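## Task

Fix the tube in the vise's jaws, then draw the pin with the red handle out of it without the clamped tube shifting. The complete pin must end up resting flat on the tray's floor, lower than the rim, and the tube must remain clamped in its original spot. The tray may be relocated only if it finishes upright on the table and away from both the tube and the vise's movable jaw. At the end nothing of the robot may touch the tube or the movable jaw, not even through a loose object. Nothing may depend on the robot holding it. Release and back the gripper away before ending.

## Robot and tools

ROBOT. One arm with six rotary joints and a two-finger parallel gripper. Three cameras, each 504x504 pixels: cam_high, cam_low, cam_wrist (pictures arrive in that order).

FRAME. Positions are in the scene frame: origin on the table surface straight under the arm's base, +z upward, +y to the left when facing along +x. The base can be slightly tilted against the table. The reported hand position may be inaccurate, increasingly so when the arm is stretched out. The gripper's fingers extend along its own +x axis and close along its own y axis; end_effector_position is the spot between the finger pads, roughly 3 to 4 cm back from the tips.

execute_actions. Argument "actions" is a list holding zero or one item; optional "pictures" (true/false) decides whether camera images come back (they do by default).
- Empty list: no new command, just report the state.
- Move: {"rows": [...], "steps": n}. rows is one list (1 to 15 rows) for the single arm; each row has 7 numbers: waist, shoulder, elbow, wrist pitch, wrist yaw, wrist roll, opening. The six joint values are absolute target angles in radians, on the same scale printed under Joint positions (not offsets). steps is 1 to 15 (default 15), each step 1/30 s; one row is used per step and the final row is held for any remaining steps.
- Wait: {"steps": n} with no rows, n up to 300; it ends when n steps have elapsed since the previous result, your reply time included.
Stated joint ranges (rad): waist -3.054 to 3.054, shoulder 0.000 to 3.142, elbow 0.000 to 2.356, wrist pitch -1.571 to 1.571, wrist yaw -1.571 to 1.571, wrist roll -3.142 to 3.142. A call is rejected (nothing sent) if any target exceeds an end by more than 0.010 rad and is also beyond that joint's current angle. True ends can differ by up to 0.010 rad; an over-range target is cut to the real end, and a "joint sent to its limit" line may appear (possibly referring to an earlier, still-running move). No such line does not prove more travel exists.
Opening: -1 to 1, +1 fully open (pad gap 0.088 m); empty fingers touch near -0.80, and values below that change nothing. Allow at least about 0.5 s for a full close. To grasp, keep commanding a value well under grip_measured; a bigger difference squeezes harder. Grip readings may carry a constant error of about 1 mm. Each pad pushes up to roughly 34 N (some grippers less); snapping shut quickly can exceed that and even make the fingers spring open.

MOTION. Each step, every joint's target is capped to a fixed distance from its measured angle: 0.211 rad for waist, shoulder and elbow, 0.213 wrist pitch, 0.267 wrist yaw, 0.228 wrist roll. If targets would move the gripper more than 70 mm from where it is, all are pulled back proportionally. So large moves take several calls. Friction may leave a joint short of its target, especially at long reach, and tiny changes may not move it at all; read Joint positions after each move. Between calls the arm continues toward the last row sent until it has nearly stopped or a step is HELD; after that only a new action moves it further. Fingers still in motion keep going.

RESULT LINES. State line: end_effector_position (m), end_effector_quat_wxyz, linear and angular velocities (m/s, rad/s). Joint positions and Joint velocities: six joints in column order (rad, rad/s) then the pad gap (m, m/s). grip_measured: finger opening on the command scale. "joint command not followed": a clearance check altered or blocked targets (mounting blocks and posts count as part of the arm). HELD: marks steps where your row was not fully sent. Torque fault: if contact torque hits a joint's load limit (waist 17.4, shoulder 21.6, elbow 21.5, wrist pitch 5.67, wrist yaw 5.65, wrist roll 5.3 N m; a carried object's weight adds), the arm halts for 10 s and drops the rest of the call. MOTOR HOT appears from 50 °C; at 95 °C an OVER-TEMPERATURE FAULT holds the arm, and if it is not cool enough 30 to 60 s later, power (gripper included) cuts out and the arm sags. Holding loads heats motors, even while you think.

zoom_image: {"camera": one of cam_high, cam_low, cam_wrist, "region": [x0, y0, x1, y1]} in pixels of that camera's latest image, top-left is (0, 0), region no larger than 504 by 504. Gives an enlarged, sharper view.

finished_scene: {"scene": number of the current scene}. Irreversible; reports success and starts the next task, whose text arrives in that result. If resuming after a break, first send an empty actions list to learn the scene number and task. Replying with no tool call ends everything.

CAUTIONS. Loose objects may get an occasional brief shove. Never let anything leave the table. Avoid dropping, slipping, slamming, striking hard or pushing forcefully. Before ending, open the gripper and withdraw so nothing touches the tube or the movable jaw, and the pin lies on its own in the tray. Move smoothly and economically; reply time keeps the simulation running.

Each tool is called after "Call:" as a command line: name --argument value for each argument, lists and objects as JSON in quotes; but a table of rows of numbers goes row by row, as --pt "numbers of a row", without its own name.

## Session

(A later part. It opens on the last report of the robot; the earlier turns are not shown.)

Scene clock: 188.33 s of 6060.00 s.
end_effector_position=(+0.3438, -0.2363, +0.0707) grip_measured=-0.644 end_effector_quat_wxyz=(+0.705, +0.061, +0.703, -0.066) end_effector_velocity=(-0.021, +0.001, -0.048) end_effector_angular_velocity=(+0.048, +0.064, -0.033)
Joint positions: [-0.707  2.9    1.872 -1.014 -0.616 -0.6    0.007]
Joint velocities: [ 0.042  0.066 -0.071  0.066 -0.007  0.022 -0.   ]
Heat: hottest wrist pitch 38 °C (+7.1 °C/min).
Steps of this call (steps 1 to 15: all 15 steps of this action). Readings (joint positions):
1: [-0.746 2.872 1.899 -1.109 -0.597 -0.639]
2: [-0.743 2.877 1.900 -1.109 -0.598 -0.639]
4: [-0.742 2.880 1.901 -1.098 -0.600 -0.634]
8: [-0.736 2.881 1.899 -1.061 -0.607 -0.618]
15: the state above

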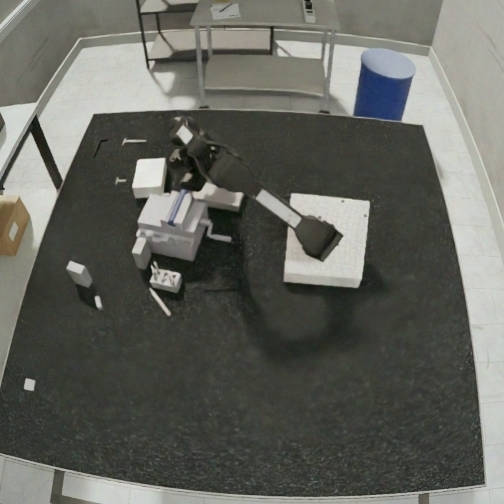

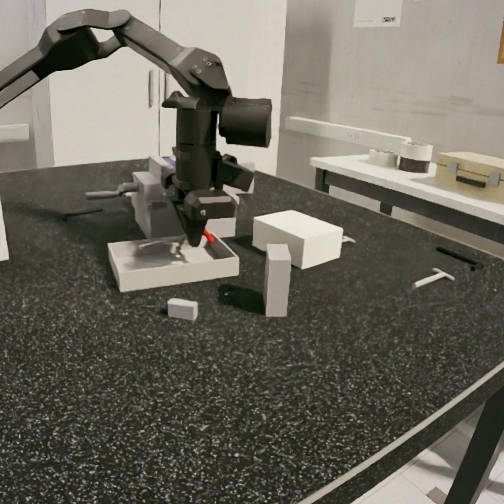

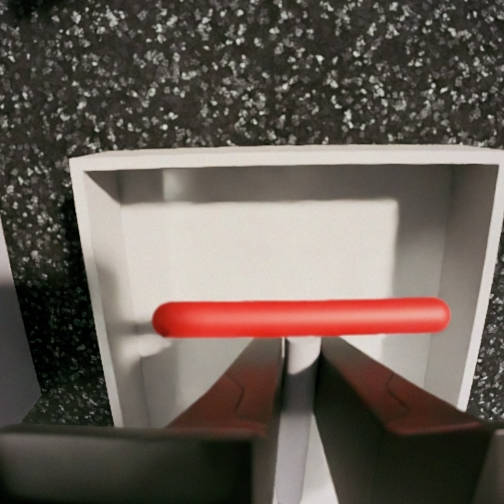

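Call:
execute_actions --actions '[{"rows":[[-0.7,2.915,1.85,-0.98,-0.627,-0.58,-0.9],[-0.7,2.915,1.85,-0.98,-0.627,-0.58,-0.9],[-0.69,2.92,1.835,-0.955,-0.632,-0.57,-0.9],[-0.69,2.92,1.835,-0.955,-0.632,-0.57,-0.9],[-0.678,2.929,1.817,-0.92,-0.639,-0.556,-0.9]]}]' --pictures false

Call:
execute_actions --actions '[{"rows":[[-0.678,2.929,1.817,-0.92,-0.639,-0.556,-0.7],[-0.678,2.929,1.817,-0.92,-0.639,-0.556,-0.66],[-0.678,2.929,1.817,-0.92,-0.639,-0.556,-0.63],[-0.678,2.929,1.817,-0.92,-0.639,-0.556,-0.6],[-0.678,2.929,1.817,-0.92,-0.639,-0.556,-0.55],[-0.678,2.929,1.817,-0.92,-0.639,-0.556,-0.4]]}]' --pictures false

Call:
execute_actions --actions '[{"rows":[[-0.72,2.904,1.875,-1.03,-0.618,-0.6,-0.4],[-0.72,2.904,1.875,-1.03,-0.618,-0.6,-0.4],[-0.72,2.904,1.875,-1.03,-0.618,-0.6,-0.4],[-0.76,2.88,1.928,-1.104,-0.605,-0.632,-0.4],[-0.76,2.88,1.928,-1.104,-0.605,-0.632,-0.4],[-0.76,2.88,1.928,-1.104,-0.605,-0.632,-0.4],[-0.85,2.8,1.9,-1.2,-0.58,-0.67,-0.4],[-0.9,2.75,1.9,-1.25,-0.55,-0.67,-0.4],[-0.97,2.65,1.85,-1.3,-0.5,-0.67,-0.4]]}]' --pictures false

Call:
execute_actions --actions '[{"steps":15}]'

Scene clock: 197.37 s of 6060.00 s.
end_effector_position=(+0.3423, -0.2358, +0.0460) grip_measured=-0.644 end_effector_quat_wxyz=(+0.705, +0.063, +0.703, -0.065) end_effector_velocity=(+0.002, -0.002, +0.000) end_effector_angular_velocity=(-0.004, -0.017, +0.001)
Joint positions: [-0.674  2.921  1.825 -0.927 -0.632 -0.563  0.007]
Joint velocities: [-0.002 -0.002 -0.007  0.022 -0.007  0.007 -0.   ]
Heat: hottest wrist pitch 36 °C (+4.0 °C/min).
Steps of this call (steps 1 to 30: the robot went on to your last target; steps 31 to 256: nothing new was sent; steps 257 to 271: all 15 steps of this action). Readings (joint positions):
257: [-0.705 2.904 1.865 -1.000 -0.618 -0.594]
258: [-0.704 2.904 1.864 -0.995 -0.619 -0.592]
260: [-0.700 2.904 1.857 -0.980 -0.622 -0.585]
264: [-0.684 2.911 1.838 -0.943 -0.630 -0.570]
271: the state above

Scene clock: 197.87 s of 6060.00 s.
end_effector_position=(+0.3427, -0.2361, +0.0458) grip_measured=-0.421 end_effector_quat_wxyz=(+0.706, +0.063, +0.702, -0.065) end_effector_velocity=(-0.001, +0.002, +0.001) end_effector_angular_velocity=(+0.009, -0.002, +0.016)
Joint positions: [-0.674  2.922  1.825 -0.923 -0.633 -0.562  0.018]
Joint velocities: [-0.002 -0.002 -0.002 -0.007 -0.007 -0.022  0.008]
Heat: hottest wrist pitch 36 °C (+4.0 °C/min).
Steps of this call (steps 1 to 15: all 15 steps of this action). Readings (joint positions):
1: [-0.674 2.921 1.825 -0.925 -0.633 -0.563]
2: [-0.674 2.921 1.825 -0.925 -0.633 -0.563]
4: [-0.674 2.921 1.825 -0.924 -0.633 -0.562]
8: [-0.674 2.921 1.825 -0.924 -0.633 -0.562]
15: the state above

Scene clock: 198.37 s of 6060.00 s.
end_effector_position=(+0.3009, -0.2389, +0.1825) grip_measured=-0.401 end_effector_quat_wxyz=(+0.718, +0.102, +0.678, -0.121) end_effector_velocity=(-0.102, +0.012, +0.367) end_effector_angular_velocity=(-0.328, -0.370, -0.228)
Joint positions: [-0.921  2.723  1.872 -1.248 -0.531 -0.653  0.019]
Joint velocities: [-0.603 -0.701 -0.027 -0.418  0.198 -0.095  0.   ]
Heat: hottest wrist pitch 36 °C (+4.0 °C/min).
Steps of this call (steps 1 to 15: all 15 steps of this action). Readings (joint positions):
1: [-0.675 2.922 1.829 -0.937 -0.633 -0.563]
2: [-0.680 2.922 1.834 -0.961 -0.633 -0.569]
4: [-0.695 2.921 1.852 -1.004 -0.629 -0.585]
8: [-0.753 2.893 1.881 -1.099 -0.606 -0.622]
15: the state above

Scene clock: 198.87 s of 6060.00 s.
end_effector_position=(+0.2880, -0.2337, +0.2083) grip_measured=-0.400 end_effector_quat_wxyz=(+0.720, +0.106, +0.673, -0.134) end_effector_velocity=(-0.006, +0.002, +0.000) end_effector_angular_velocity=(+0.004, +0.028, +0.008)
Joint positions: [-0.966  2.665  1.859 -1.296 -0.506 -0.664  0.019]
Joint velocities: [-0.002 -0.002 -0.002 -0.022  0.022 -0.022 -0.   ]
Heat: hottest wrist pitch 36 °C (+4.0 °C/min).
Steps of this call (steps 1 to 15: the robot went on to your last target). Readings (joint positions):
1: [-0.939 2.703 1.871 -1.259 -0.525 -0.656]
2: [-0.953 2.687 1.871 -1.267 -0.520 -0.658]
4: [-0.967 2.669 1.871 -1.280 -0.514 -0.660]
8: [-0.967 2.665 1.862 -1.291 -0.508 -0.663]
15: the state above

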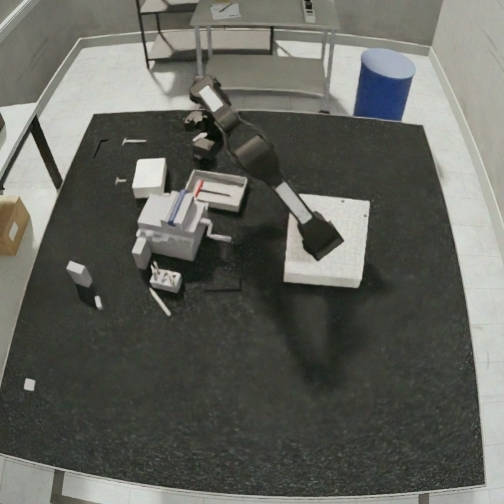

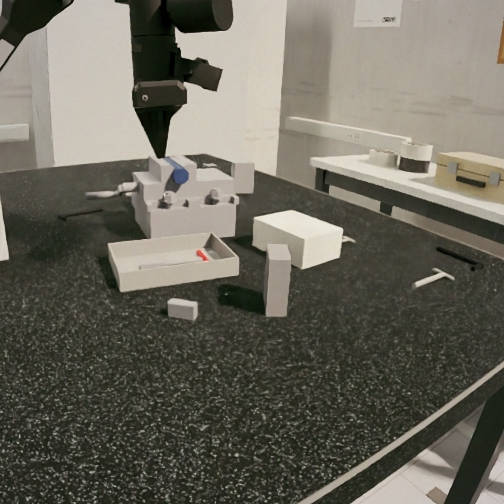

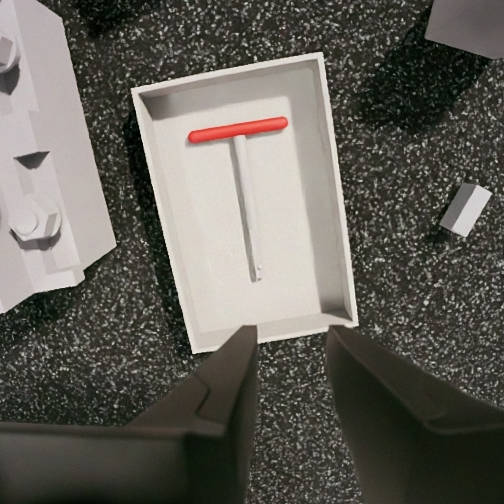

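Call:
finished_scene --scene 2

The scene is finished: the task was done.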